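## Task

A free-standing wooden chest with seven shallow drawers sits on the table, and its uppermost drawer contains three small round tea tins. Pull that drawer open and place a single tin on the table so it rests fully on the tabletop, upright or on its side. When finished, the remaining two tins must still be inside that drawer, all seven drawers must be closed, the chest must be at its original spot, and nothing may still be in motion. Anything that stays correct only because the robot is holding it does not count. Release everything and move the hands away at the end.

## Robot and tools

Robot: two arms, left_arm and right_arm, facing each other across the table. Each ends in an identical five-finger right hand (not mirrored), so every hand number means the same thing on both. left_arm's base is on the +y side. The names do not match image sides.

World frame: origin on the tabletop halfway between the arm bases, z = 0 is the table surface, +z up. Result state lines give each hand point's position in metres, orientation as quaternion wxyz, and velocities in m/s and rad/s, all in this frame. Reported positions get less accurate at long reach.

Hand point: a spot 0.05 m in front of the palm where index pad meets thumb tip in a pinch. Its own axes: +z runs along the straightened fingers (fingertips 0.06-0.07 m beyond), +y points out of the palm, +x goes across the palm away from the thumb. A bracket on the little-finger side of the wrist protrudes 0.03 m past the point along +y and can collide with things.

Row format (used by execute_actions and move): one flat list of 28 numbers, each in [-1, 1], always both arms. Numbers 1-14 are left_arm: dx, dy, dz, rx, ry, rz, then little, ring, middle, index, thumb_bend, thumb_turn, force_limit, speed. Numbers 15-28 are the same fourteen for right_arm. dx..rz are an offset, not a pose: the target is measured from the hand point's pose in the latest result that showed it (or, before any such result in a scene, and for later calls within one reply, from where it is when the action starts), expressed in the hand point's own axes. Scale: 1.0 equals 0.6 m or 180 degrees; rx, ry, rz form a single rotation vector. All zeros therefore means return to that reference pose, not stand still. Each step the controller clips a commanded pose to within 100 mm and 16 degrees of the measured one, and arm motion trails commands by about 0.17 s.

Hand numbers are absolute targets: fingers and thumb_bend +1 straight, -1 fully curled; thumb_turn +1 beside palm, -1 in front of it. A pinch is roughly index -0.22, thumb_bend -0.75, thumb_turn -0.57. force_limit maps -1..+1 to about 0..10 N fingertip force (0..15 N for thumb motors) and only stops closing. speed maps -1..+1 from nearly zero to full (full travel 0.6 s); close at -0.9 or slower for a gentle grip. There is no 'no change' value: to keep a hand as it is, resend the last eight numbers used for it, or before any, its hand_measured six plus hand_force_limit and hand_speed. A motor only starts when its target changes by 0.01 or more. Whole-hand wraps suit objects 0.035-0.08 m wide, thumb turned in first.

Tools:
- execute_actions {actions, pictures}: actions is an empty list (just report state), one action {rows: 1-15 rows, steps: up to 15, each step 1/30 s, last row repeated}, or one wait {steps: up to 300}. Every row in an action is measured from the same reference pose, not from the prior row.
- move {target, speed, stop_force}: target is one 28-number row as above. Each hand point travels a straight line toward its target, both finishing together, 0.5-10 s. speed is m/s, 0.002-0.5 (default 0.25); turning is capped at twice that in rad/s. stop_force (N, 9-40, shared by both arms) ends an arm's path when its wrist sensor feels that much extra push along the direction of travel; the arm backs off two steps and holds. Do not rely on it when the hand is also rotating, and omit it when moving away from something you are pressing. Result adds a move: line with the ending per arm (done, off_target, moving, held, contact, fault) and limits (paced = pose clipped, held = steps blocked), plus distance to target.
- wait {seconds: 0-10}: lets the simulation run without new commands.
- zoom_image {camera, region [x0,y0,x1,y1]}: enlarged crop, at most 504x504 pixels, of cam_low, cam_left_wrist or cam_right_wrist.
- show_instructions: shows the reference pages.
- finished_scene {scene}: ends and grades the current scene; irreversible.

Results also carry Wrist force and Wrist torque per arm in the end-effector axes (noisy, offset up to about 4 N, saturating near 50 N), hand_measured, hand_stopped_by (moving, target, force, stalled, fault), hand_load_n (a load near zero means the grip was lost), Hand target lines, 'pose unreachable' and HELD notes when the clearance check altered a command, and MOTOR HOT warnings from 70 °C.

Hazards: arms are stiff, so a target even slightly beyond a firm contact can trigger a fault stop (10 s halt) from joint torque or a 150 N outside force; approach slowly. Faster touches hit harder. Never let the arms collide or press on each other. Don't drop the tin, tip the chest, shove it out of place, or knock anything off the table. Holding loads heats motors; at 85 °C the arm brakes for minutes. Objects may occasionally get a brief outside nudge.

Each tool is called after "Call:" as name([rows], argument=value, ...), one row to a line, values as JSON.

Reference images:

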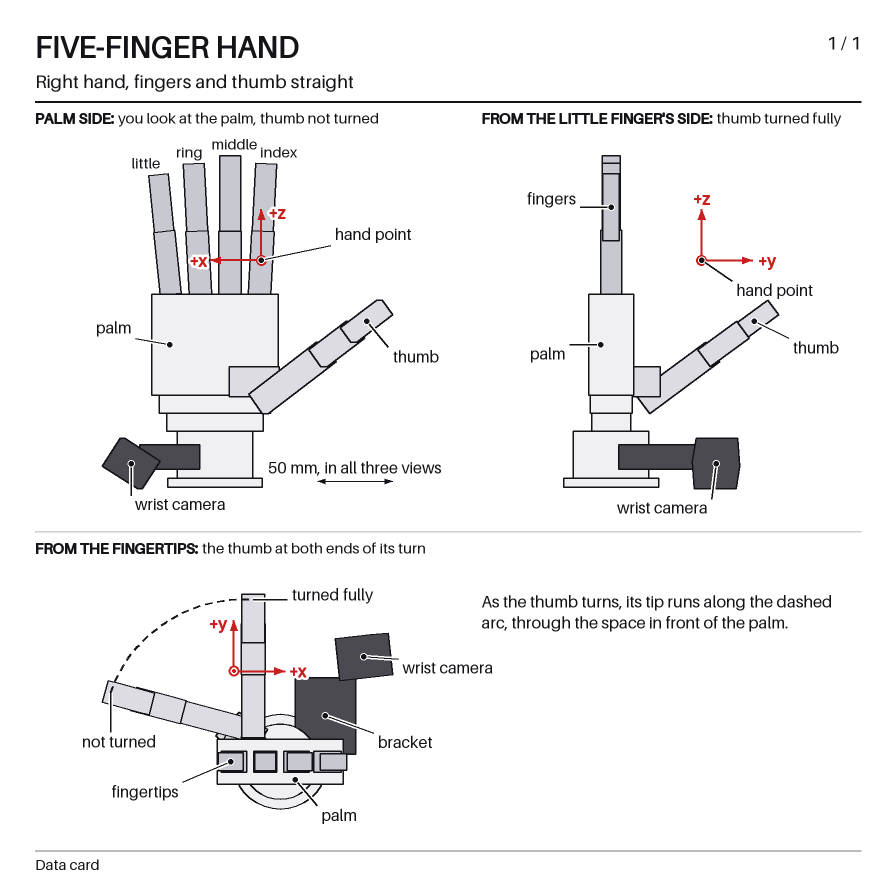

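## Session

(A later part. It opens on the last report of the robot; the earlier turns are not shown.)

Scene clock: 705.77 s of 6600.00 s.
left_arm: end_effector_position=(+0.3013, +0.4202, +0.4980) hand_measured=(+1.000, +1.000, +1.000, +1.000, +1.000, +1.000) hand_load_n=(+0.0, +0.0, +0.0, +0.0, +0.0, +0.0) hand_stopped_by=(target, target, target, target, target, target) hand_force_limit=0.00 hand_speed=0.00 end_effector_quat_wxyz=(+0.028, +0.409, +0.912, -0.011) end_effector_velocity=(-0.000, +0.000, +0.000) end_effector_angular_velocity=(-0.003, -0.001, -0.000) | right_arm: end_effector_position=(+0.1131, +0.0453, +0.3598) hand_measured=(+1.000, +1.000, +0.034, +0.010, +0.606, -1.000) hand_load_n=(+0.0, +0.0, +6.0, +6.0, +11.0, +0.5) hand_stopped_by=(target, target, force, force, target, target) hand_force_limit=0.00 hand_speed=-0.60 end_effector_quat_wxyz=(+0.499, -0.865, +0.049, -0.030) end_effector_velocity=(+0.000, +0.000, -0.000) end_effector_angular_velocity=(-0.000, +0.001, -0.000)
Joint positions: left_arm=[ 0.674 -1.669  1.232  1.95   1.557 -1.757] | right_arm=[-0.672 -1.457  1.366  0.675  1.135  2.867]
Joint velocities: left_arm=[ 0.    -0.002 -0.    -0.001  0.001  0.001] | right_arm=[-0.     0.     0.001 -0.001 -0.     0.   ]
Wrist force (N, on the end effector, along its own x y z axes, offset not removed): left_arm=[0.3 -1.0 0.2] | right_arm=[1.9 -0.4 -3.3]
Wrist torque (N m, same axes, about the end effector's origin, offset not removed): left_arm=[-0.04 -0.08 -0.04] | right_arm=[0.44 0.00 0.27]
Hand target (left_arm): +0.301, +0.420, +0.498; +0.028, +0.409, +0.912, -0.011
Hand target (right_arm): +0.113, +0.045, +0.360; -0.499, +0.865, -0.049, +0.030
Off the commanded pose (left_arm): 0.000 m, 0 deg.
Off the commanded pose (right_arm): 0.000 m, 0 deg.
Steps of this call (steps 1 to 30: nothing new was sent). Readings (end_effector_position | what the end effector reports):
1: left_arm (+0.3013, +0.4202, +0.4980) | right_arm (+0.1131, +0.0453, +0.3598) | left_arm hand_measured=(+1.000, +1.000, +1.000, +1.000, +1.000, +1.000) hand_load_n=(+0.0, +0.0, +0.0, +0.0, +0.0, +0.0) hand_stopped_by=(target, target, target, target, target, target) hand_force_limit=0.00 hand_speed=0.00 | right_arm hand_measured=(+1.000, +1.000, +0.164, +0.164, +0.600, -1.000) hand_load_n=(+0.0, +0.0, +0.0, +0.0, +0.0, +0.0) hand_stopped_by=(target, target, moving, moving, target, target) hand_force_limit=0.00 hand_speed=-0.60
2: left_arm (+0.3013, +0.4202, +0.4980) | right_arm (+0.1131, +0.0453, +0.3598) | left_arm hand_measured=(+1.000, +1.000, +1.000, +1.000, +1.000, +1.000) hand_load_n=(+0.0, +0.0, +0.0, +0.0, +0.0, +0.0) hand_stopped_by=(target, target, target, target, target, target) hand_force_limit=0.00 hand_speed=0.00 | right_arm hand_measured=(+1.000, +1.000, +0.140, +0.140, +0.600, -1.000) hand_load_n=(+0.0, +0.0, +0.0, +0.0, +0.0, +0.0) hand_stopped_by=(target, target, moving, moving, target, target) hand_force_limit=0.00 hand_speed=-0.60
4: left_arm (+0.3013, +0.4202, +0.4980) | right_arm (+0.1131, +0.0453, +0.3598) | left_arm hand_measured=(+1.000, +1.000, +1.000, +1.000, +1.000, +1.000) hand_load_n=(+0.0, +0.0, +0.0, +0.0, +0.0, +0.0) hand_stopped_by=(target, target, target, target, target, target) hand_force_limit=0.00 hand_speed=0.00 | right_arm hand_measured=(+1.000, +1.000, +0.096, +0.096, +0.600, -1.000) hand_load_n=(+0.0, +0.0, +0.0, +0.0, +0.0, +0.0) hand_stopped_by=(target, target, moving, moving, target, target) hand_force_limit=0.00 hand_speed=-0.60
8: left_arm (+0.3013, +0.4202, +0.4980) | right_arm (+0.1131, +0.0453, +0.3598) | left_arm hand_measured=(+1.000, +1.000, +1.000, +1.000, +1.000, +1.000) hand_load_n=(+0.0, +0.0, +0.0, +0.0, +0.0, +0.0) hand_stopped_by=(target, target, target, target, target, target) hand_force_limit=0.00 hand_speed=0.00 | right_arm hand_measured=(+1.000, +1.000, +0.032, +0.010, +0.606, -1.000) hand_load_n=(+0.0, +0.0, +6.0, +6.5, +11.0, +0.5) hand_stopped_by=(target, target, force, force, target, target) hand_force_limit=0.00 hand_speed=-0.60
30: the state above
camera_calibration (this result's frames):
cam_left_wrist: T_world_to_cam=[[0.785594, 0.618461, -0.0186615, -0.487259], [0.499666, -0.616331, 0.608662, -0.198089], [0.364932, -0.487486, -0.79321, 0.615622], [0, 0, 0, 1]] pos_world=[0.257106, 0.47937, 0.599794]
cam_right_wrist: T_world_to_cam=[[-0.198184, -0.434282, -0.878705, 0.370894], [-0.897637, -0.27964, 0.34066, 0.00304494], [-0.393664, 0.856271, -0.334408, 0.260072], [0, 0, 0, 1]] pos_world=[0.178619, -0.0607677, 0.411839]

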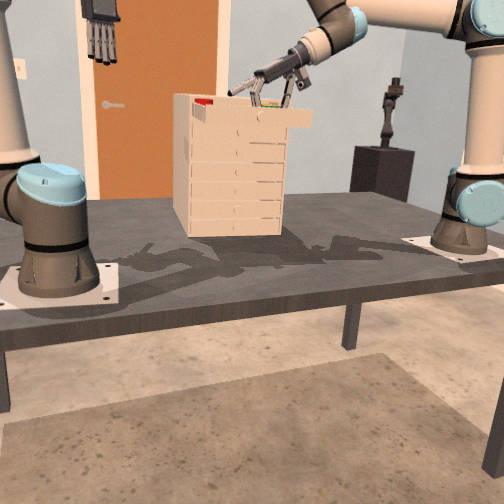

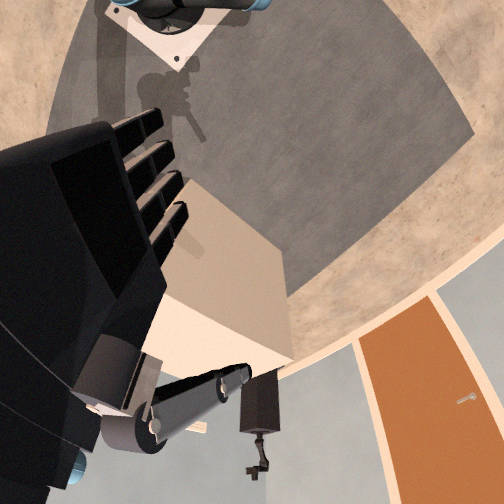

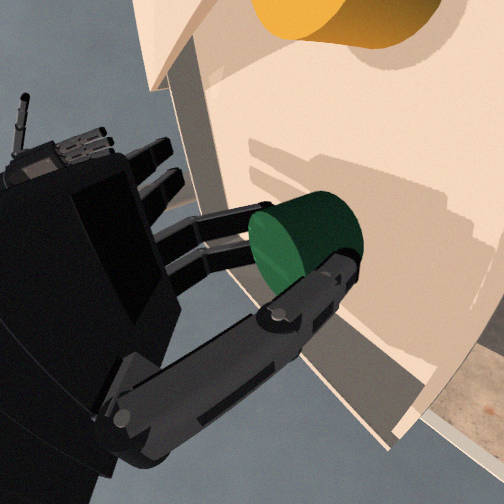

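Call:
move(target=[0,0,0,0,0,0, 1,1,1,1,1,1,0,0, 0,-0.101,-0.0583,0,0,0, 1,1,-0.2,-0.2,0.6,-1,0.0,-0.6], speed=0.05)

Scene clock: 710.97 s of 6600.00 s.
left_arm: end_effector_position=(+0.3013, +0.4202, +0.4980) hand_measured=(+1.000, +1.000, +1.000, +1.000, +1.000, +1.000) hand_load_n=(+0.0, +0.0, +0.0, +0.0, +0.0, +0.0) hand_stopped_by=(target, target, target, target, target, target) hand_force_limit=0.00 hand_speed=0.00 end_effector_quat_wxyz=(+0.028, +0.409, +0.912, -0.011) end_effector_velocity=(+0.000, -0.001, -0.000) end_effector_angular_velocity=(+0.000, -0.000, +0.001) | right_arm: end_effector_position=(+0.1129, +0.0453, +0.4295) hand_measured=(+1.000, +1.000, +0.034, +0.010, +0.606, -1.000) hand_load_n=(+0.0, +0.0, +5.5, +5.5, +11.5, +0.5) hand_stopped_by=(target, target, force, force, target, target) hand_force_limit=0.00 hand_speed=-0.60 end_effector_quat_wxyz=(+0.499, -0.865, +0.049, -0.029) end_effector_velocity=(+0.000, -0.000, +0.002) end_effector_angular_velocity=(-0.002, -0.001, +0.000)
Joint positions: left_arm=[ 0.674 -1.669  1.232  1.95   1.557 -1.757] | right_arm=[-0.672 -1.426  1.15   0.861  1.135  2.867]
Joint velocities: left_arm=[-0.     0.001 -0.    -0.001 -0.001 -0.001] | right_arm=[ 0.     0.002 -0.008  0.007  0.001 -0.002]
Wrist force (N, on the end effector, along its own x y z axes, offset not removed): left_arm=[0.9 0.5 -0.3] | right_arm=[-1.3 6.4 -1.7]
Wrist torque (N m, same axes, about the end effector's origin, offset not removed): left_arm=[0.21 -0.26 -0.03] | right_arm=[1.00 0.20 0.30]
Hand target (left_arm): +0.301, +0.420, +0.498; +0.028, +0.409, +0.912, -0.011
Hand target (right_arm): +0.113, +0.045, +0.430; -0.499, +0.865, -0.049, +0.030
Off the commanded pose (left_arm): 0.000 m, 0 deg.
Off the commanded pose (right_arm): 0.000 m, 0 deg.
After step 90, 0.43 s passed at rest.
move: done
camera_calibration (this result's frames):
cam_left_wrist: T_world_to_cam=[[0.785594, 0.618461, -0.0186615, -0.487259], [0.499666, -0.616331, 0.608662, -0.198089], [0.364932, -0.487486, -0.79321, 0.615622], [0, 0, 0, 1]] pos_world=[0.257106, 0.47937, 0.599794]
cam_right_wrist: T_world_to_cam=[[-0.198334, -0.434184, -0.878719, 0.432131], [-0.89762, -0.279588, 0.340748, -0.0208916], [-0.393626, 0.856338, -0.334281, 0.283267], [0, 0, 0, 1]] pos_world=[0.178455, -0.0607886, 0.481531]

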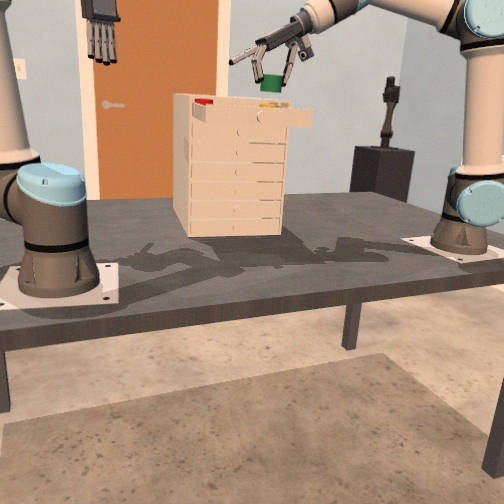

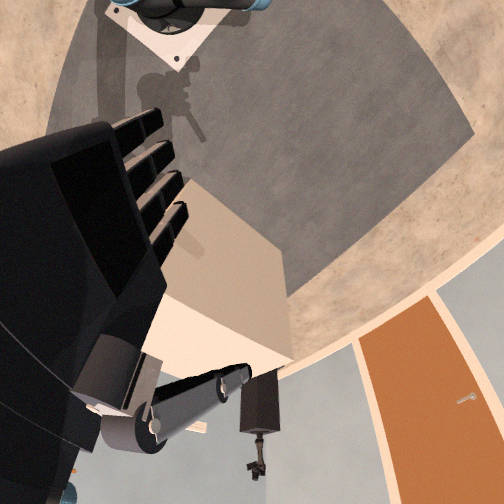

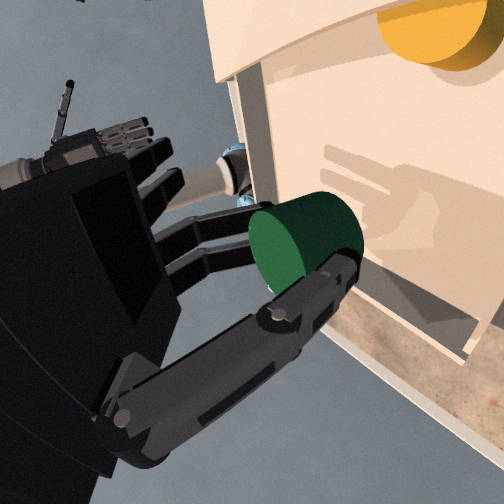

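Call:
move(target=[0,0,0,0,0,0, 1,1,1,1,1,1,0,0, -0.2513,0.0945,-0.1637,0,0,0, 1,1,-0.2,-0.2,0.6,-1,0.0,-0.6], speed=0.15)

Scene clock: 768.53 s of 6600.00 s.
left_arm: end_effector_position=(+0.3013, +0.4202, +0.4980) hand_measured=(+1.000, +1.000, +1.000, +1.000, +1.000, +1.000) hand_load_n=(+0.0, +0.0, +0.0, +0.0, +0.0, +0.0) hand_stopped_by=(target, target, target, target, target, target) hand_force_limit=0.00 hand_speed=0.00 end_effector_quat_wxyz=(+0.028, +0.409, +0.912, -0.011) end_effector_velocity=(-0.000, +0.000, +0.000) end_effector_angular_velocity=(-0.001, -0.001, -0.001) | right_arm: end_effector_position=(-0.0497, -0.0499, +0.4294) hand_measured=(+1.000, +1.000, +0.034, +0.010, +0.606, -1.000) hand_load_n=(+0.0, +0.0, +5.5, +5.5, +11.5, +0.5) hand_stopped_by=(target, target, force, force, target, target) hand_force_limit=0.00 hand_speed=-0.60 end_effector_quat_wxyz=(+0.499, -0.865, +0.049, -0.029) end_effector_velocity=(-0.002, -0.001, -0.001) end_effector_angular_velocity=(-0.001, -0.000, -0.001)
Joint positions: left_arm=[ 0.674 -1.669  1.232  1.95   1.557 -1.757] | right_arm=[-0.355 -1.712  1.429  0.815  1.404  3.042]
Joint velocities: left_arm=[-0.    -0.001  0.     0.    -0.     0.   ] | right_arm=[ 0.006 -0.001  0.003 -0.001  0.007  0.003]
Wrist force (N, on the end effector, along its own x y z axes, offset not removed): left_arm=[0.2 -0.9 1.1] | right_arm=[4.1 1.9 0.4]
Wrist torque (N m, same axes, about the end effector's origin, offset not removed): left_arm=[-0.05 -0.14 -0.11] | right_arm=[0.13 -0.67 0.44]
Hand target (left_arm): +0.301, +0.420, +0.498; +0.028, +0.409, +0.912, -0.011
Hand target (right_arm): -0.050, -0.050, +0.429; -0.499, +0.865, -0.049, +0.029
Off the commanded pose (left_arm): 0.000 m, 0 deg.
Off the commanded pose (right_arm): 0.000 m, 0 deg.
After step 90, 52.80 s passed at rest.
move: done
camera_calibration (this result's frames):
cam_left_wrist: T_world_to_cam=[[0.785594, 0.618461, -0.0186617, -0.487259], [0.499667, -0.616331, 0.608662, -0.198089], [0.364932, -0.487486, -0.79321, 0.615623], [0, 0, 0, 1]] pos_world=[0.257106, 0.47937, 0.599794]
cam_right_wrist: T_world_to_cam=[[-0.19846, -0.434273, -0.878647, 0.358461], [-0.897524, -0.279656, 0.340945, -0.193571], [-0.393782, 0.85627, -0.33427, 0.300675], [0, 0, 0, 1]] pos_world=[0.0158065, -0.155922, 0.481464]

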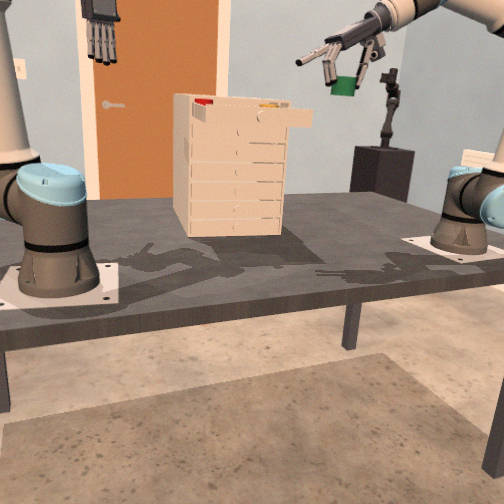

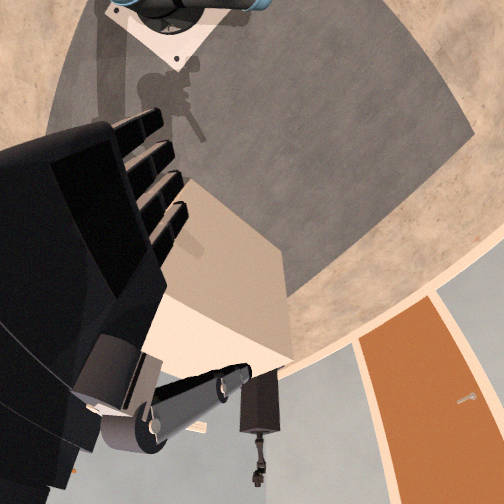

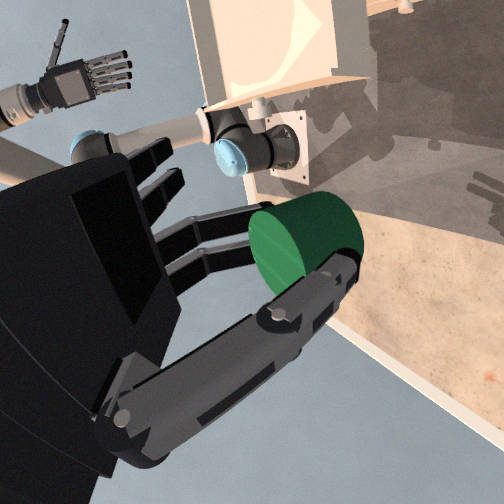

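Call:
move(target=[0,0,0,0,0,0, 1,1,1,1,1,1,0,0, 0,0.5548,0.3203,0,0,0, 1,1,-0.2,-0.2,0.6,-1,0.0,-0.6], speed=0.2)

Scene clock: 781.70 s of 6600.00 s.
left_arm: end_effector_position=(+0.3013, +0.4202, +0.4980) hand_measured=(+1.000, +1.000, +1.000, +1.000, +1.000, +1.000) hand_load_n=(+0.0, +0.0, +0.0, +0.0, +0.0, +0.0) hand_stopped_by=(target, target, target, target, target, target) hand_force_limit=0.00 hand_speed=0.00 end_effector_quat_wxyz=(+0.028, +0.409, +0.912, -0.011) end_effector_velocity=(+0.000, -0.000, -0.000) end_effector_angular_velocity=(-0.001, +0.000, +0.000) | right_arm: end_effector_position=(-0.0492, -0.0498, +0.0451) hand_measured=(+1.000, +1.000, +0.034, +0.010, +0.606, -1.000) hand_load_n=(+0.0, +0.0, +5.5, +5.5, +11.5, +0.5) hand_stopped_by=(target, target, force, force, target, target) hand_force_limit=0.00 hand_speed=-0.60 end_effector_quat_wxyz=(+0.499, -0.865, +0.049, -0.029) end_effector_velocity=(+0.001, +0.001, -0.002) end_effector_angular_velocity=(+0.000, -0.000, -0.002)
Joint positions: left_arm=[ 0.674 -1.669  1.232  1.95   1.557 -1.757] | right_arm=[-0.357 -1.478  2.263 -0.253  1.403  3.041]
Joint velocities: left_arm=[ 0.     0.001 -0.001 -0.001  0.001 -0.   ] | right_arm=[-0.001  0.005  0.001 -0.007  0.001  0.   ]
Wrist force (N, on the end effector, along its own x y z axes, offset not removed): left_arm=[0.3 -0.3 0.2] | right_arm=[1.3 0.2 3.0]
Wrist torque (N m, same axes, about the end effector's origin, offset not removed): left_arm=[0.07 -0.08 -0.09] | right_arm=[-0.18 -0.42 0.34]
Hand target (left_arm): +0.301, +0.420, +0.498; +0.028, +0.409, +0.912, -0.011
Hand target (right_arm): -0.049, -0.050, +0.045; -0.499, +0.865, -0.049, +0.029
Off the commanded pose (left_arm): 0.000 m, 0 deg.
Off the commanded pose (right_arm): 0.000 m, 0 deg.
After step 90, 7.63 s passed at rest.
move: done
camera_calibration (this result's frames):
cam_left_wrist: T_world_to_cam=[[0.785594, 0.618461, -0.0186615, -0.487259], [0.499666, -0.616331, 0.608662, -0.198089], [0.364932, -0.487486, -0.79321, 0.615622], [0, 0, 0, 1]] pos_world=[0.257106, 0.47937, 0.599794]
cam_right_wrist: T_world_to_cam=[[-0.19847, -0.434357, -0.878603, 0.0209088], [-0.897521, -0.279622, 0.340981, -0.0619815], [-0.393784, 0.856239, -0.334348, 0.17234], [0, 0, 0, 1]] pos_world=[0.0163849, -0.155814, 0.0971266]

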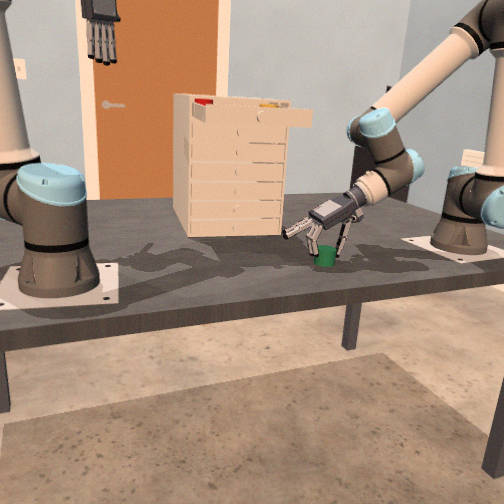

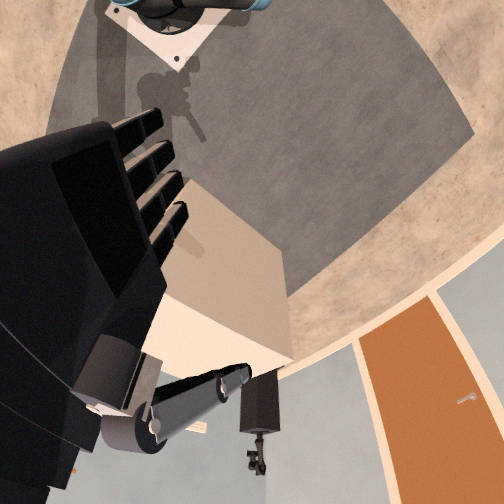

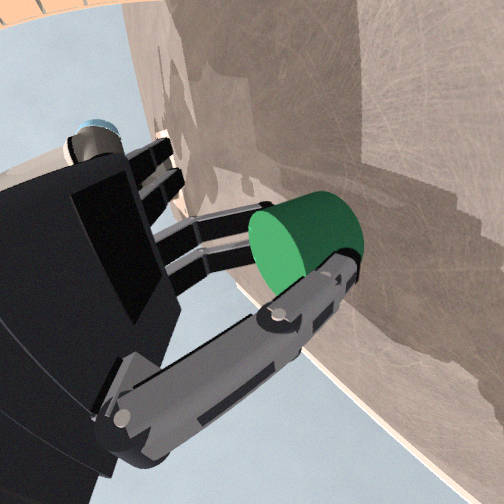

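Call:
move(target=[0,0,0,0,0,0, 1,1,1,1,1,1,0,0, 0,0.0289,0.0167,0,0,0, 1,1,-0.2,-0.2,0.6,-1,0.0,-0.6], speed=0.008, stop_force=9)

Scene clock: 789.07 s of 6600.00 s.
left_arm: end_effector_position=(+0.3013, +0.4202, +0.4980) hand_measured=(+1.000, +1.000, +1.000, +1.000, +1.000, +1.000) hand_load_n=(+0.0, +0.0, +0.0, +0.0, +0.0, +0.0) hand_stopped_by=(target, target, target, target, target, target) hand_force_limit=0.00 hand_speed=0.00 end_effector_quat_wxyz=(+0.028, +0.409, +0.912, -0.011) end_effector_velocity=(-0.000, +0.000, +0.001) end_effector_angular_velocity=(-0.002, -0.000, +0.001) | right_arm: end_effector_position=(-0.0492, -0.0498, +0.0373) hand_measured=(+1.000, +1.000, +0.034, +0.010, +0.606, -1.000) hand_load_n=(+0.0, +0.0, +6.5, +7.0, +10.5, -0.5) hand_stopped_by=(target, target, force, force, target, target) hand_force_limit=0.00 hand_speed=-0.60 end_effector_quat_wxyz=(+0.499, -0.865, +0.049, -0.029) end_effector_velocity=(+0.001, -0.000, +0.002) end_effector_angular_velocity=(-0.001, -0.000, -0.001)
Joint positions: left_arm=[ 0.674 -1.669  1.232  1.95   1.557 -1.757] | right_arm=[-0.357 -1.461  2.272 -0.278  1.403  3.041]
Joint velocities: left_arm=[ 0.    -0.001 -0.001  0.001  0.001 -0.001] | right_arm=[-0.002 -0.005 -0.003  0.009  0.    -0.   ]
Wrist force (N, on the end effector, along its own x y z axes, offset not removed): left_arm=[0.8 -0.6 0.9] | right_arm=[1.9 -5.9 -3.6]
Wrist torque (N m, same axes, about the end effector's origin, offset not removed): left_arm=[-0.09 -0.20 -0.01] | right_arm=[-0.11 -0.12 0.17]
Hand target (left_arm): +0.301, +0.420, +0.498; +0.028, +0.409, +0.912, -0.011
Hand target (right_arm): -0.049, -0.050, +0.038; -0.499, +0.865, -0.049, +0.029
Off the commanded pose (left_arm): 0.000 m, 0 deg.
Off the commanded pose (right_arm): 0.012 m, 0 deg.
After step 90, 3.07 s passed at rest.
move: contact (right_arm)
camera_calibration (this result's frames):
cam_left_wrist: T_world_to_cam=[[0.785594, 0.618461, -0.0186615, -0.487259], [0.499666, -0.616331, 0.608662, -0.198089], [0.364932, -0.487486, -0.79321, 0.615622], [0, 0, 0, 1]] pos_world=[0.257106, 0.47937, 0.599794]
cam_right_wrist: T_world_to_cam=[[-0.198554, -0.43457, -0.878479, 0.0140554], [-0.897487, -0.279542, 0.341135, -0.0594169], [-0.393818, 0.856158, -0.334517, 0.169808], [0, 0, 0, 1]] pos_world=[0.0163383, -0.155884, 0.0894201]

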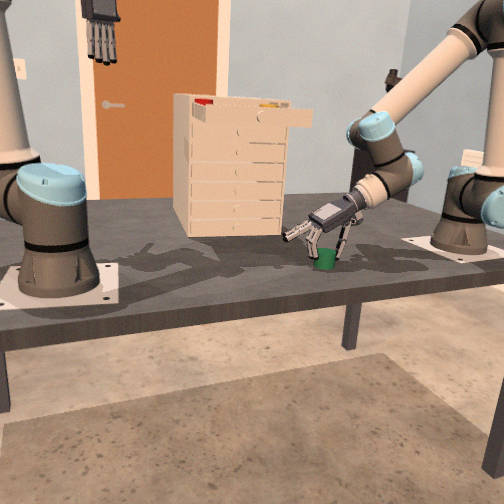

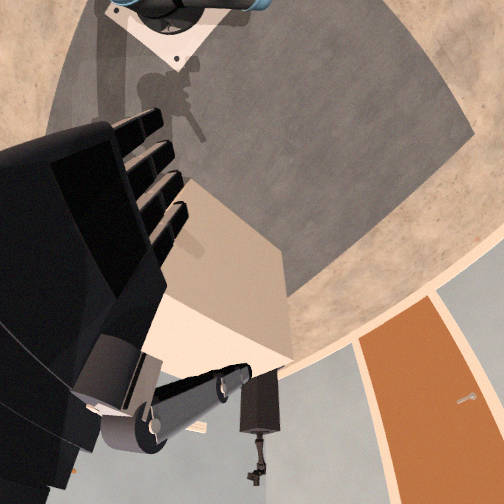

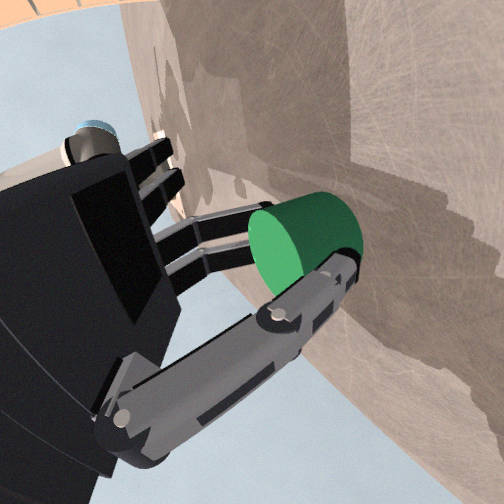

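Call:
execute_actions([
  {"rows": [[0,0,0,0,0,0, 1,1,1,1,1,1,0,0, 0,0,0,0,0,0, 1,1,0.45,0.45,0.8,-1,0.0,-0.4]], "steps": 15},
], pictures=false)

Call:
move(target=[0,0,0,0,0,0, 1,1,1,1,1,1,0,0, 0,-0.0866,-0.05,0,0,0, 1,1,0.45,0.45,0.8,-1,0.0,-0.4], speed=0.06)

Scene clock: 793.50 s of 6600.00 s.
left_arm: end_effector_position=(+0.3013, +0.4202, +0.4980) hand_measured=(+1.000, +1.000, +1.000, +1.000, +1.000, +1.000) hand_load_n=(+0.0, +0.0, +0.0, +0.0, +0.0, +0.0) hand_stopped_by=(target, target, target, target, target, target) hand_force_limit=0.00 hand_speed=0.00 end_effector_quat_wxyz=(+0.028, +0.409, +0.912, -0.011) end_effector_velocity=(-0.000, -0.000, +0.000) end_effector_angular_velocity=(+0.001, +0.002, +0.001) | right_arm: end_effector_position=(-0.0492, -0.0498, +0.0374) hand_measured=(+1.000, +1.000, +0.430, +0.406, +0.800, -1.000) hand_load_n=(+0.0, +0.0, +0.0, +0.0, +0.0, +0.0) hand_stopped_by=(target, target, moving, moving, moving, target) hand_force_limit=0.00 hand_speed=-0.40 end_effector_quat_wxyz=(+0.499, -0.865, +0.049, -0.029) end_effector_velocity=(-0.000, +0.000, +0.000) end_effector_angular_velocity=(-0.000, -0.000, +0.001)
Joint positions: left_arm=[ 0.674 -1.669  1.232  1.95   1.557 -1.757] | right_arm=[-0.357 -1.461  2.272 -0.278  1.403  3.041]
Joint velocities: left_arm=[-0.     0.001 -0.001  0.001  0.001 -0.001] | right_arm=[ 0.001  0.    -0.001  0.    -0.    -0.   ]
Wrist force (N, on the end effector, along its own x y z axes, offset not removed): left_arm=[-0.7 0.0 0.4] | right_arm=[-0.4 -1.1 -1.1]
Wrist torque (N m, same axes, about the end effector's origin, offset not removed): left_arm=[0.12 0.09 -0.19] | right_arm=[-0.10 -0.11 0.15]
Hand target (left_arm): +0.301, +0.420, +0.498; +0.028, +0.409, +0.912, -0.011
Hand target (right_arm): -0.049, -0.050, +0.037; -0.499, +0.865, -0.049, +0.029
Off the commanded pose (left_arm): 0.000 m, 0 deg.
Off the commanded pose (right_arm): 0.000 m, 0 deg.
Steps of this call (steps 1 to 90: nothing new was sent; then 0.93 s passed at rest; steps 91 to 105: all 15 steps of this action). Readings (end_effector_position | what the end effector reports):
91: left_arm (+0.3013, +0.4202, +0.4980) | right_arm (-0.0492, -0.0497, +0.0377) | left_arm hand_measured=(+1.000, +1.000, +1.000, +1.000, +1.000, +1.000) hand_load_n=(+0.0, +0.0, +0.0, +0.0, +0.0, +0.0) hand_stopped_by=(target, target, target, target, target, target) hand_force_limit=0.00 hand_speed=0.00 | right_arm hand_measured=(+1.000, +1.000, +0.034, +0.010, +0.606, -1.000) hand_load_n=(+0.0, +0.0, +5.5, +6.0, +12.0, +0.5) hand_stopped_by=(target, target, moving, moving, moving, target) hand_force_limit=0.00 hand_speed=-0.40
92: left_arm (+0.3013, +0.4202, +0.4980) | right_arm (-0.0492, -0.0497, +0.0377) | left_arm hand_measured=(+1.000, +1.000, +1.000, +1.000, +1.000, +1.000) hand_load_n=(+0.0, +0.0, +0.0, +0.0, +0.0, +0.0) hand_stopped_by=(target, target, target, target, target, target) hand_force_limit=0.00 hand_speed=0.00 | right_arm hand_measured=(+1.000, +1.000, +0.034, +0.010, +0.606, -1.000) hand_load_n=(+0.0, +0.0, +5.5, +6.0, +12.0, +0.5) hand_stopped_by=(target, target, moving, moving, moving, target) hand_force_limit=0.00 hand_speed=-0.40
94: left_arm (+0.3013, +0.4202, +0.4980) | right_arm (-0.0492, -0.0497, +0.0377) | left_arm hand_measured=(+1.000, +1.000, +1.000, +1.000, +1.000, +1.000) hand_load_n=(+0.0, +0.0, +0.0, +0.0, +0.0, +0.0) hand_stopped_by=(target, target, target, target, target, target) hand_force_limit=0.00 hand_speed=0.00 | right_arm hand_measured=(+1.000, +1.000, +0.062, +0.040, +0.620, -1.000) hand_load_n=(+0.0, +0.0, +0.5, +1.5, +2.0, +0.0) hand_stopped_by=(target, target, moving, moving, moving, target) hand_force_limit=0.00 hand_speed=-0.40
98: left_arm (+0.3013, +0.4202, +0.4980) | right_arm (-0.0492, -0.0497, +0.0375) | left_arm hand_measured=(+1.000, +1.000, +1.000, +1.000, +1.000, +1.000) hand_load_n=(+0.0, +0.0, +0.0, +0.0, +0.0, +0.0) hand_stopped_by=(target, target, target, target, target, target) hand_force_limit=0.00 hand_speed=0.00 | right_arm hand_measured=(+1.000, +1.000, +0.196, +0.172, +0.704, -1.000) hand_load_n=(+0.0, +0.0, +0.0, +0.0, +0.0, +0.0) hand_stopped_by=(target, target, moving, moving, moving, target) hand_force_limit=0.00 hand_speed=-0.40
105: the state above

Scene clock: 795.13 s of 6600.00 s.
left_arm: end_effector_position=(+0.3013, +0.4202, +0.4980) hand_measured=(+1.000, +1.000, +1.000, +1.000, +1.000, +1.000) hand_load_n=(+0.0, +0.0, +0.0, +0.0, +0.0, +0.0) hand_stopped_by=(target, target, target, target, target, target) hand_force_limit=0.00 hand_speed=0.00 end_effector_quat_wxyz=(+0.028, +0.409, +0.912, -0.011) end_effector_velocity=(-0.000, +0.000, -0.000) end_effector_angular_velocity=(-0.000, +0.001, +0.000) | right_arm: end_effector_position=(-0.0494, -0.0498, +0.0972) hand_measured=(+1.000, +1.000, +0.450, +0.450, +0.800, -1.000) hand_load_n=(+0.0, +0.0, +0.0, +0.0, +0.0, +0.0) hand_stopped_by=(target, target, target, target, target, target) hand_force_limit=0.00 hand_speed=-0.40 end_effector_quat_wxyz=(+0.499, -0.865, +0.049, -0.029) end_effector_velocity=(-0.000, +0.000, +0.002) end_effector_angular_velocity=(+0.000, -0.002, +0.002)
Joint positions: left_arm=[ 0.674 -1.669  1.232  1.95   1.557 -1.757] | right_arm=[-0.357 -1.578  2.195 -0.085  1.403  3.042]
Joint velocities: left_arm=[0.    0.    0.    0.    0.001 0.   ] | right_arm=[ 0.    -0.003 -0.004  0.007 -0.    -0.002]
Wrist force (N, on the end effector, along its own x y z axes, offset not removed): left_arm=[-2.4 -1.3 -0.4] | right_arm=[1.3 -0.6 -1.9]
Wrist torque (N m, same axes, about the end effector's origin, offset not removed): left_arm=[-0.04 0.38 -0.25] | right_arm=[-0.08 -0.04 0.38]
Hand target (left_arm): +0.301, +0.420, +0.498; +0.028, +0.409, +0.912, -0.011
Hand target (right_arm): -0.049, -0.050, +0.097; -0.499, +0.865, -0.049, +0.029
Off the commanded pose (left_arm): 0.000 m, 0 deg.
Off the commanded pose (right_arm): 0.000 m, 0 deg.
move: done
camera_calibration (this result's frames):
cam_left_wrist: T_world_to_cam=[[0.785594, 0.618461, -0.0186615, -0.487259], [0.499666, -0.616331, 0.608662, -0.198089], [0.364932, -0.487486, -0.79321, 0.615622], [0, 0, 0, 1]] pos_world=[0.257106, 0.47937, 0.599794]
cam_right_wrist: T_world_to_cam=[[-0.198597, -0.434535, -0.878486, 0.0666247], [-0.897471, -0.279555, 0.341168, -0.0799756], [-0.393834, 0.856171, -0.334464, 0.189779], [0, 0, 0, 1]] pos_world=[0.0161969, -0.15589, 0.149288]

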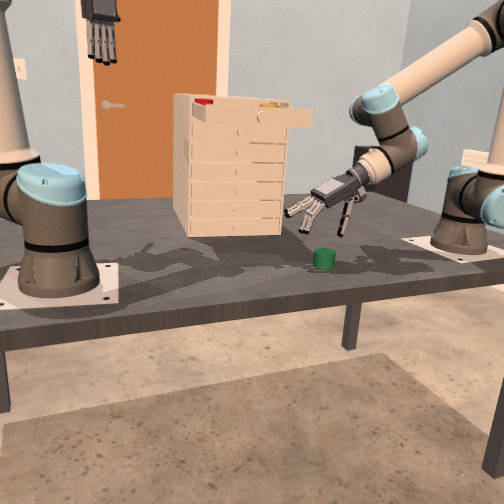

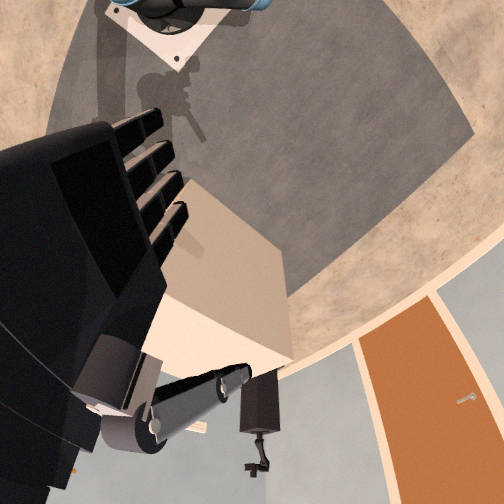

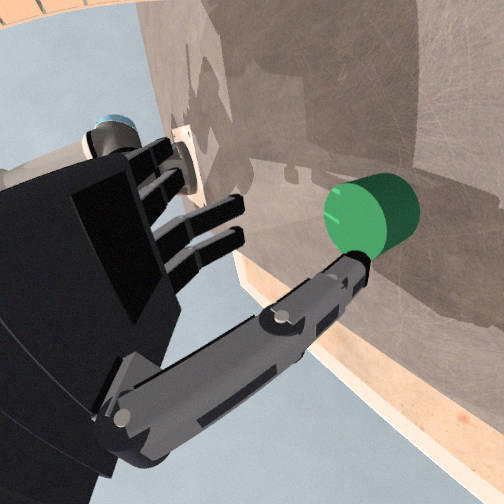

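Call:
move(target=[0,0,0,0,0,0, 1,1,1,1,1,1,0,0, -0.0085,-0.4633,-0.027,0.1306,0.1306,-0.4875, 1,1,1,-0.2,-0.75,-0.57,0.0,0.0], speed=0.3)

Scene clock: 823.17 s of 6600.00 s.
left_arm: end_effector_position=(+0.3013, +0.4202, +0.4980) hand_measured=(+1.000, +1.000, +1.000, +1.000, +1.000, +1.000) hand_load_n=(+0.0, +0.0, +0.0, +0.0, +0.0, +0.0) hand_stopped_by=(target, target, target, target, target, target) hand_force_limit=0.00 hand_speed=0.00 end_effector_quat_wxyz=(+0.028, +0.409, +0.912, -0.011) end_effector_velocity=(+0.001, -0.001, -0.001) end_effector_angular_velocity=(+0.001, +0.001, +0.002) | right_arm: end_effector_position=(-0.0404, +0.0750, +0.3459) hand_measured=(+1.000, +1.000, +1.000, -0.200, -0.750, -0.570) hand_load_n=(+0.0, +0.0, +0.0, +0.0, +0.0, +0.0) hand_stopped_by=(target, target, target, target, target, target) hand_force_limit=0.00 hand_speed=0.00 end_effector_quat_wxyz=(-0.470, +0.528, +0.471, +0.528) end_effector_velocity=(+0.000, +0.001, +0.001) end_effector_angular_velocity=(+0.000, -0.011, +0.003)
Joint positions: left_arm=[ 0.674 -1.669  1.232  1.95   1.557 -1.757] | right_arm=[-0.044 -1.593  1.879 -0.285  1.69   1.57 ]
Joint velocities: left_arm=[ 0.     0.003 -0.    -0.001  0.    -0.001] | right_arm=[-0.002  0.     0.001 -0.003 -0.005 -0.011]
Wrist force (N, on the end effector, along its own x y z axes, offset not removed): left_arm=[-0.5 0.6 -0.6] | right_arm=[2.2 1.7 1.3]
Wrist torque (N m, same axes, about the end effector's origin, offset not removed): left_arm=[0.29 0.11 -0.06] | right_arm=[0.03 -0.30 0.44]
Hand target (left_arm): +0.301, +0.420, +0.498; +0.028, +0.409, +0.912, -0.011
Hand target (right_arm): -0.040, +0.075, +0.346; -0.470, +0.528, +0.471, +0.528
Off the commanded pose (left_arm): 0.000 m, 0 deg.
Off the commanded pose (right_arm): 0.000 m, 0 deg.
After step 90, 21.77 s passed at rest.
move: done
camera_calibration (this result's frames):
cam_left_wrist: T_world_to_cam=[[0.785594, 0.618461, -0.0186615, -0.487259], [0.499666, -0.616331, 0.608662, -0.198089], [0.364932, -0.487486, -0.79321, 0.615622], [0, 0, 0, 1]] pos_world=[0.257106, 0.47937, 0.599794]
cam_right_wrist: T_world_to_cam=[[0.986642, -0.0677614, -0.148143, 0.10887], [-0.162314, -0.486318, -0.858574, 0.338317], [-0.0138668, 0.87115, -0.490821, 0.237884], [0, 0, 0, 1]] pos_world=[-0.0492039, -0.0353253, 0.423357]

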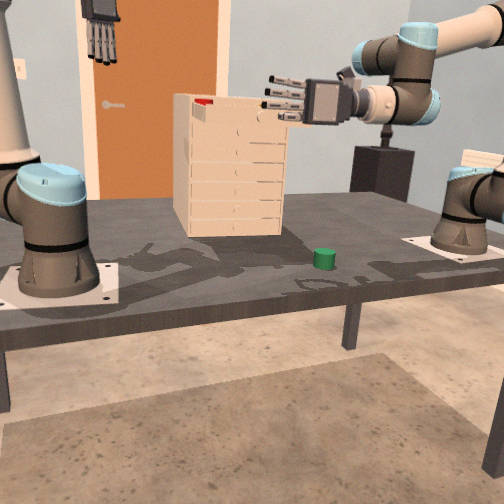

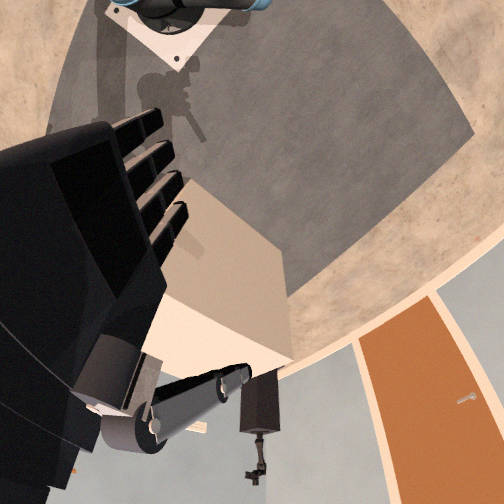

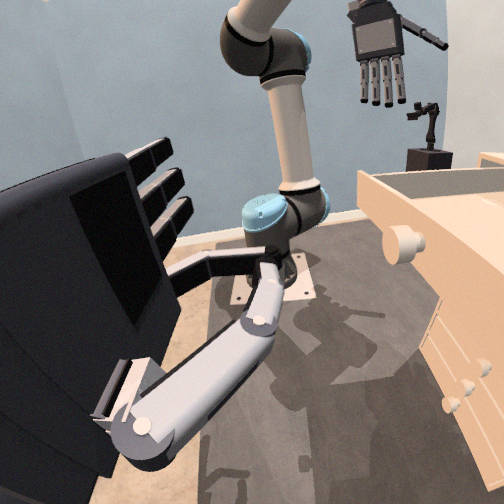

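Call:
zoom_image(camera="cam_right_wrist", region=[240, 160, 460, 330])

Region (240, 160, 460, 330) of cam_right_wrist's 504x504 image, scaled by 2.291, with more detail than that image has; it fills the top 389 rows of this view, and the rest is white.

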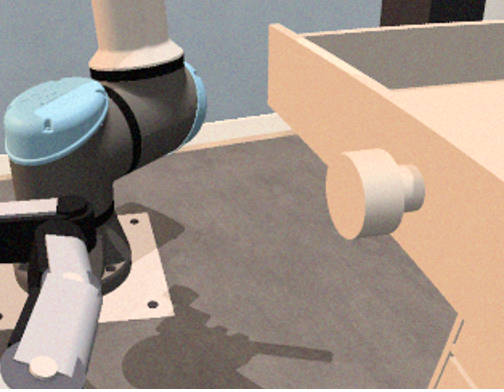

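Call:
move(target=[0,0,0,0,0,0, 1,1,1,1,1,1,0,0, -0.0048,0.1022,0.022,0,0,0, 1,1,1,-0.2,-0.75,-0.57,0.0,0.0], speed=0.08)

Scene clock: 847.77 s of 6600.00 s.
left_arm: end_effector_position=(+0.3013, +0.4202, +0.4980) hand_measured=(+1.000, +1.000, +1.000, +1.000, +1.000, +1.000) hand_load_n=(+0.0, +0.0, +0.0, +0.0, +0.0, +0.0) hand_stopped_by=(target, target, target, target, target, target) hand_force_limit=0.00 hand_speed=0.00 end_effector_quat_wxyz=(+0.028, +0.409, +0.912, -0.011) end_effector_velocity=(-0.000, -0.000, -0.000) end_effector_angular_velocity=(+0.002, +0.002, -0.000) | right_arm: end_effector_position=(+0.0219, +0.0810, +0.3430) hand_measured=(+1.000, +1.000, +1.000, -0.200, -0.750, -0.570) hand_load_n=(+0.0, +0.0, +0.0, +0.0, +0.0, +0.0) hand_stopped_by=(target, target, target, target, target, target) hand_force_limit=0.00 hand_speed=0.00 end_effector_quat_wxyz=(-0.470, +0.528, +0.471, +0.528) end_effector_velocity=(+0.002, +0.000, -0.000) end_effector_angular_velocity=(-0.000, -0.001, +0.000)
Joint positions: left_arm=[ 0.674 -1.669  1.232  1.95   1.557 -1.757] | right_arm=[-0.215 -1.619  1.912 -0.292  1.519  1.57 ]
Joint velocities: left_arm=[0.    0.001 0.    0.001 0.001 0.   ] | right_arm=[-0.006 -0.     0.    -0.    -0.006 -0.001]
Wrist force (N, on the end effector, along its own x y z axes, offset not removed): left_arm=[0.2 0.2 -0.9] | right_arm=[-0.2 0.9 -2.7]
Wrist torque (N m, same axes, about the end effector's origin, offset not removed): left_arm=[0.20 -0.02 -0.06] | right_arm=[0.28 0.25 0.29]
Hand target (left_arm): +0.301, +0.420, +0.498; +0.028, +0.409, +0.912, -0.011
Hand target (right_arm): +0.022, +0.081, +0.343; -0.470, +0.528, +0.471, +0.528
Off the commanded pose (left_arm): 0.000 m, 0 deg.
Off the commanded pose (right_arm): 0.000 m, 0 deg.
After step 90, 20.37 s passed at rest.
move: done
camera_calibration (this result's frames):
cam_left_wrist: T_world_to_cam=[[0.785594, 0.618461, -0.0186615, -0.487259], [0.499666, -0.616331, 0.608662, -0.198089], [0.364932, -0.487486, -0.79321, 0.615622], [0, 0, 0, 1]] pos_world=[0.257106, 0.47937, 0.599794]
cam_right_wrist: T_world_to_cam=[[0.986649, -0.0678127, -0.14807, 0.0473608], [-0.162275, -0.486317, -0.858582, 0.34886], [-0.013786, 0.871147, -0.490829, 0.232123], [0, 0, 0, 1]] pos_world=[0.0130828, -0.0293451, 0.42047]

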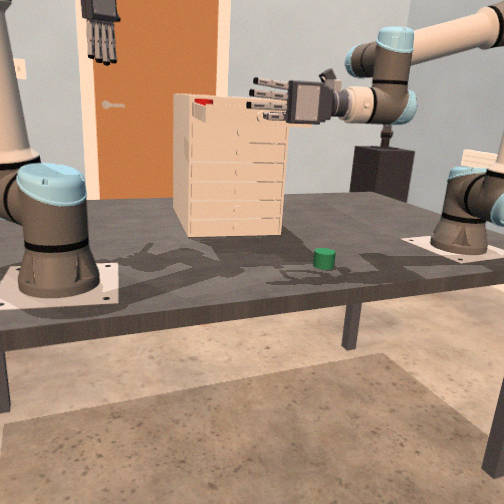

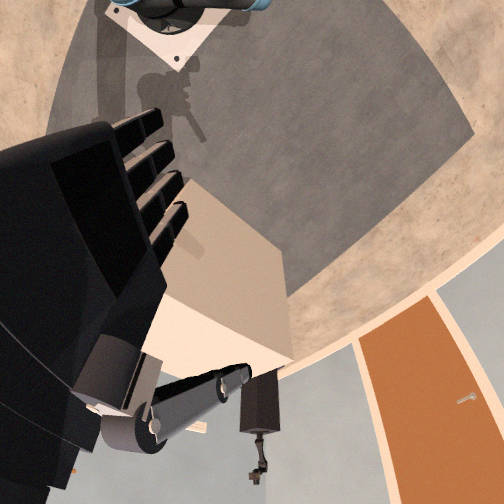

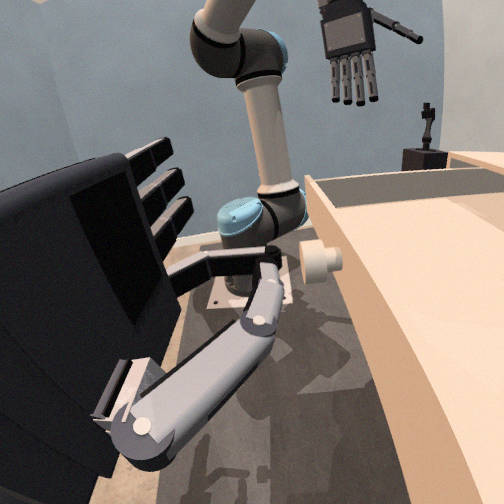

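Call:
move(target=[0,0,0,0,0,0, 1,1,1,1,1,1,0,0, 0.004,0.275,0,0,0,0, 1,1,1,-0.2,-0.75,-0.57,0.0,0.0], speed=0.05, stop_force=12)

Scene clock: 858.03 s of 6600.00 s.
left_arm: end_effector_position=(+0.3013, +0.4202, +0.4980) hand_measured=(+1.000, +1.000, +1.000, +1.000, +1.000, +1.000) hand_load_n=(+0.0, +0.0, +0.0, +0.0, +0.0, +0.0) hand_stopped_by=(target, target, target, target, target, target) hand_force_limit=0.00 hand_speed=0.00 end_effector_quat_wxyz=(+0.028, +0.409, +0.912, -0.011) end_effector_velocity=(+0.000, -0.000, -0.000) end_effector_angular_velocity=(+0.001, +0.001, +0.001) | right_arm: end_effector_position=(+0.1857, +0.0618, +0.3454) hand_measured=(+1.000, +1.000, +1.000, -0.200, -0.750, -0.570) hand_load_n=(+0.0, +0.0, +0.0, +0.0, +0.0, +0.0) hand_stopped_by=(target, target, target, target, target, target) hand_force_limit=0.00 hand_speed=0.00 end_effector_quat_wxyz=(-0.470, +0.528, +0.471, +0.528) end_effector_velocity=(+0.002, -0.001, -0.001) end_effector_angular_velocity=(-0.001, +0.002, +0.000)
Joint positions: left_arm=[ 0.674 -1.669  1.232  1.95   1.557 -1.757] | right_arm=[-0.675 -1.658  1.942 -0.282  1.058  1.569]
Joint velocities: left_arm=[ 0.     0.002 -0.001  0.001 -0.    -0.001] | right_arm=[-0.006  0.001  0.     0.001 -0.006  0.001]
Wrist force (N, on the end effector, along its own x y z axes, offset not removed): left_arm=[1.3 -0.4 1.1] | right_arm=[2.4 -0.6 0.9]
Wrist torque (N m, same axes, about the end effector's origin, offset not removed): left_arm=[0.02 -0.23 0.06] | right_arm=[0.03 -0.31 0.23]
Hand target (left_arm): +0.301, +0.420, +0.498; +0.028, +0.409, +0.912, -0.011
Hand target (right_arm): +0.186, +0.062, +0.345; -0.470, +0.528, +0.471, +0.528
Off the commanded pose (left_arm): 0.000 m, 0 deg.
Off the commanded pose (right_arm): 0.000 m, 0 deg.
After step 90, 3.60 s passed at rest.
move: done
camera_calibration (this result's frames):
cam_left_wrist: T_world_to_cam=[[0.785594, 0.618461, -0.0186615, -0.487259], [0.499666, -0.616331, 0.608662, -0.198089], [0.364932, -0.487486, -0.79321, 0.615622], [0, 0, 0, 1]] pos_world=[0.257106, 0.47937, 0.599794]
cam_right_wrist: T_world_to_cam=[[0.986672, -0.0678631, -0.147896, -0.115234], [-0.162148, -0.486373, -0.858574, 0.368159], [-0.013667, 0.871112, -0.490894, 0.252242], [0, 0, 0, 1]] pos_world=[0.176841, -0.048489, 0.422873]

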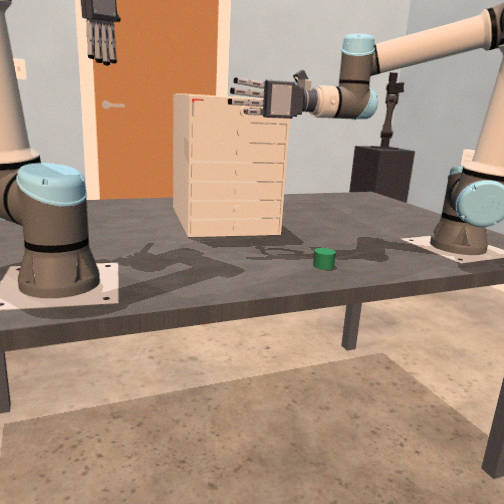

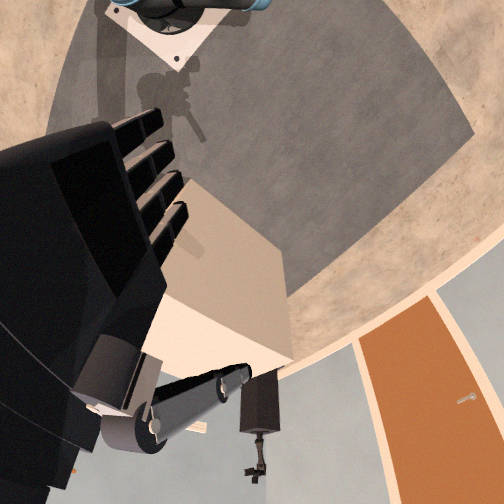

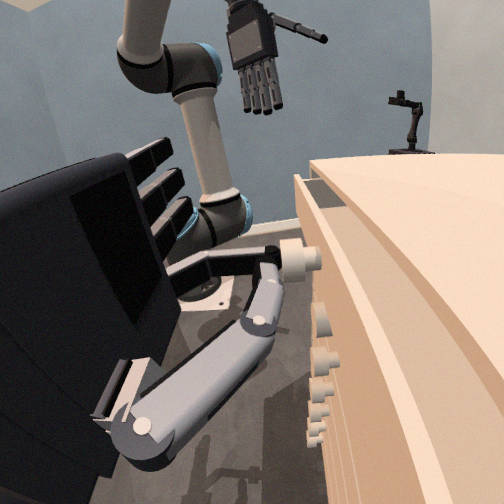

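Now the final slow push until it stops.

Call:
move(target=[0,0,0,0,0,0, 1,1,1,1,1,1,0,0, 0,0.05,0,0,0,0, 1,1,1,-0.2,-0.75,-0.57,0.0,0.0], speed=0.008, stop_force=9)

Scene clock: 863.07 s of 6600.00 s.
left_arm: end_effector_position=(+0.3013, +0.4202, +0.4980) hand_measured=(+1.000, +1.000, +1.000, +1.000, +1.000, +1.000) hand_load_n=(+0.0, +0.0, +0.0, +0.0, +0.0, +0.0) hand_stopped_by=(target, target, target, target, target, target) hand_force_limit=0.00 hand_speed=0.00 end_effector_quat_wxyz=(+0.028, +0.409, +0.912, -0.011) end_effector_velocity=(-0.000, +0.000, +0.000) end_effector_angular_velocity=(-0.001, +0.000, +0.000) | right_arm: end_effector_position=(+0.2060, +0.0595, +0.3454) hand_measured=(+1.000, +1.000, +1.000, -0.200, -0.750, -0.570) hand_load_n=(+0.0, +0.0, +0.0, -1.5, +0.0, +0.0) hand_stopped_by=(target, target, target, target, target, target) hand_force_limit=0.00 hand_speed=0.00 end_effector_quat_wxyz=(-0.470, +0.528, +0.471, +0.528) end_effector_velocity=(-0.002, +0.001, +0.001) end_effector_angular_velocity=(+0.001, -0.001, -0.001)
Joint positions: left_arm=[ 0.674 -1.669  1.232  1.95   1.557 -1.757] | right_arm=[-0.727 -1.649  1.933 -0.283  1.007  1.569]
Joint velocities: left_arm=[ 0.    -0.    -0.    -0.     0.001 -0.   ] | right_arm=[ 0.006 -0.001 -0.    -0.001  0.007  0.   ]
Wrist force (N, on the end effector, along its own x y z axes, offset not removed): left_arm=[-0.3 0.0 1.2] | right_arm=[0.2 -6.6 -3.4]
Wrist torque (N m, same axes, about the end effector's origin, offset not removed): left_arm=[0.03 -0.11 -0.11] | right_arm=[0.27 -0.07 0.26]
Hand target (left_arm): +0.301, +0.420, +0.498; +0.028, +0.409, +0.912, -0.011
Hand target (right_arm): +0.206, +0.060, +0.345; -0.470, +0.528, +0.471, +0.528
Off the commanded pose (left_arm): 0.000 m, 0 deg.
Off the commanded pose (right_arm): 0.009 m, 0 deg.
move: contact (right_arm)
camera_calibration (this result's frames):
cam_left_wrist: T_world_to_cam=[[0.785594, 0.618461, -0.0186615, -0.487259], [0.499666, -0.616331, 0.608662, -0.198089], [0.364932, -0.487486, -0.79321, 0.615622], [0, 0, 0, 1]] pos_world=[0.257106, 0.47937, 0.599794]
cam_right_wrist: T_world_to_cam=[[0.986681, -0.0677262, -0.147897, -0.135515], [-0.16208, -0.486425, -0.858557, 0.370316], [-0.0137938, 0.871094, -0.490923, 0.254569], [0, 0, 0, 1]] pos_world=[0.197242, -0.0508003, 0.422869]

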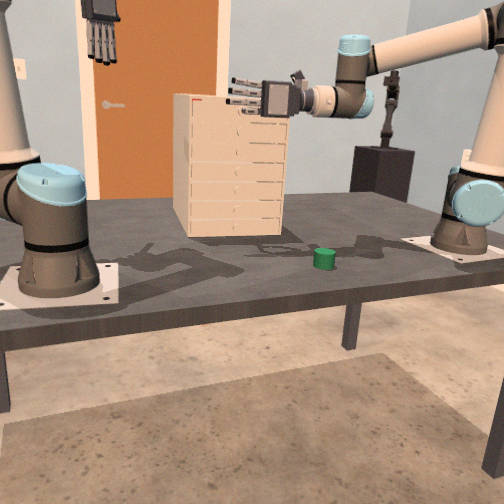

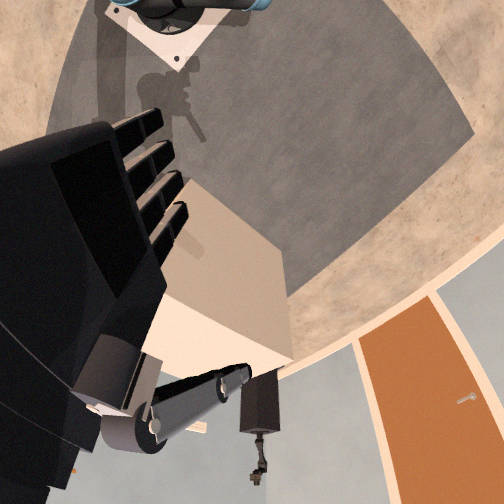

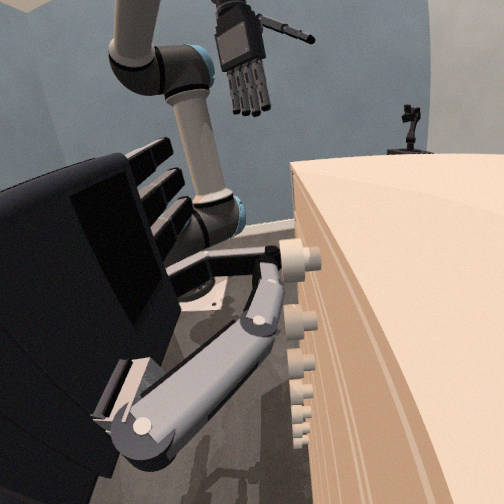

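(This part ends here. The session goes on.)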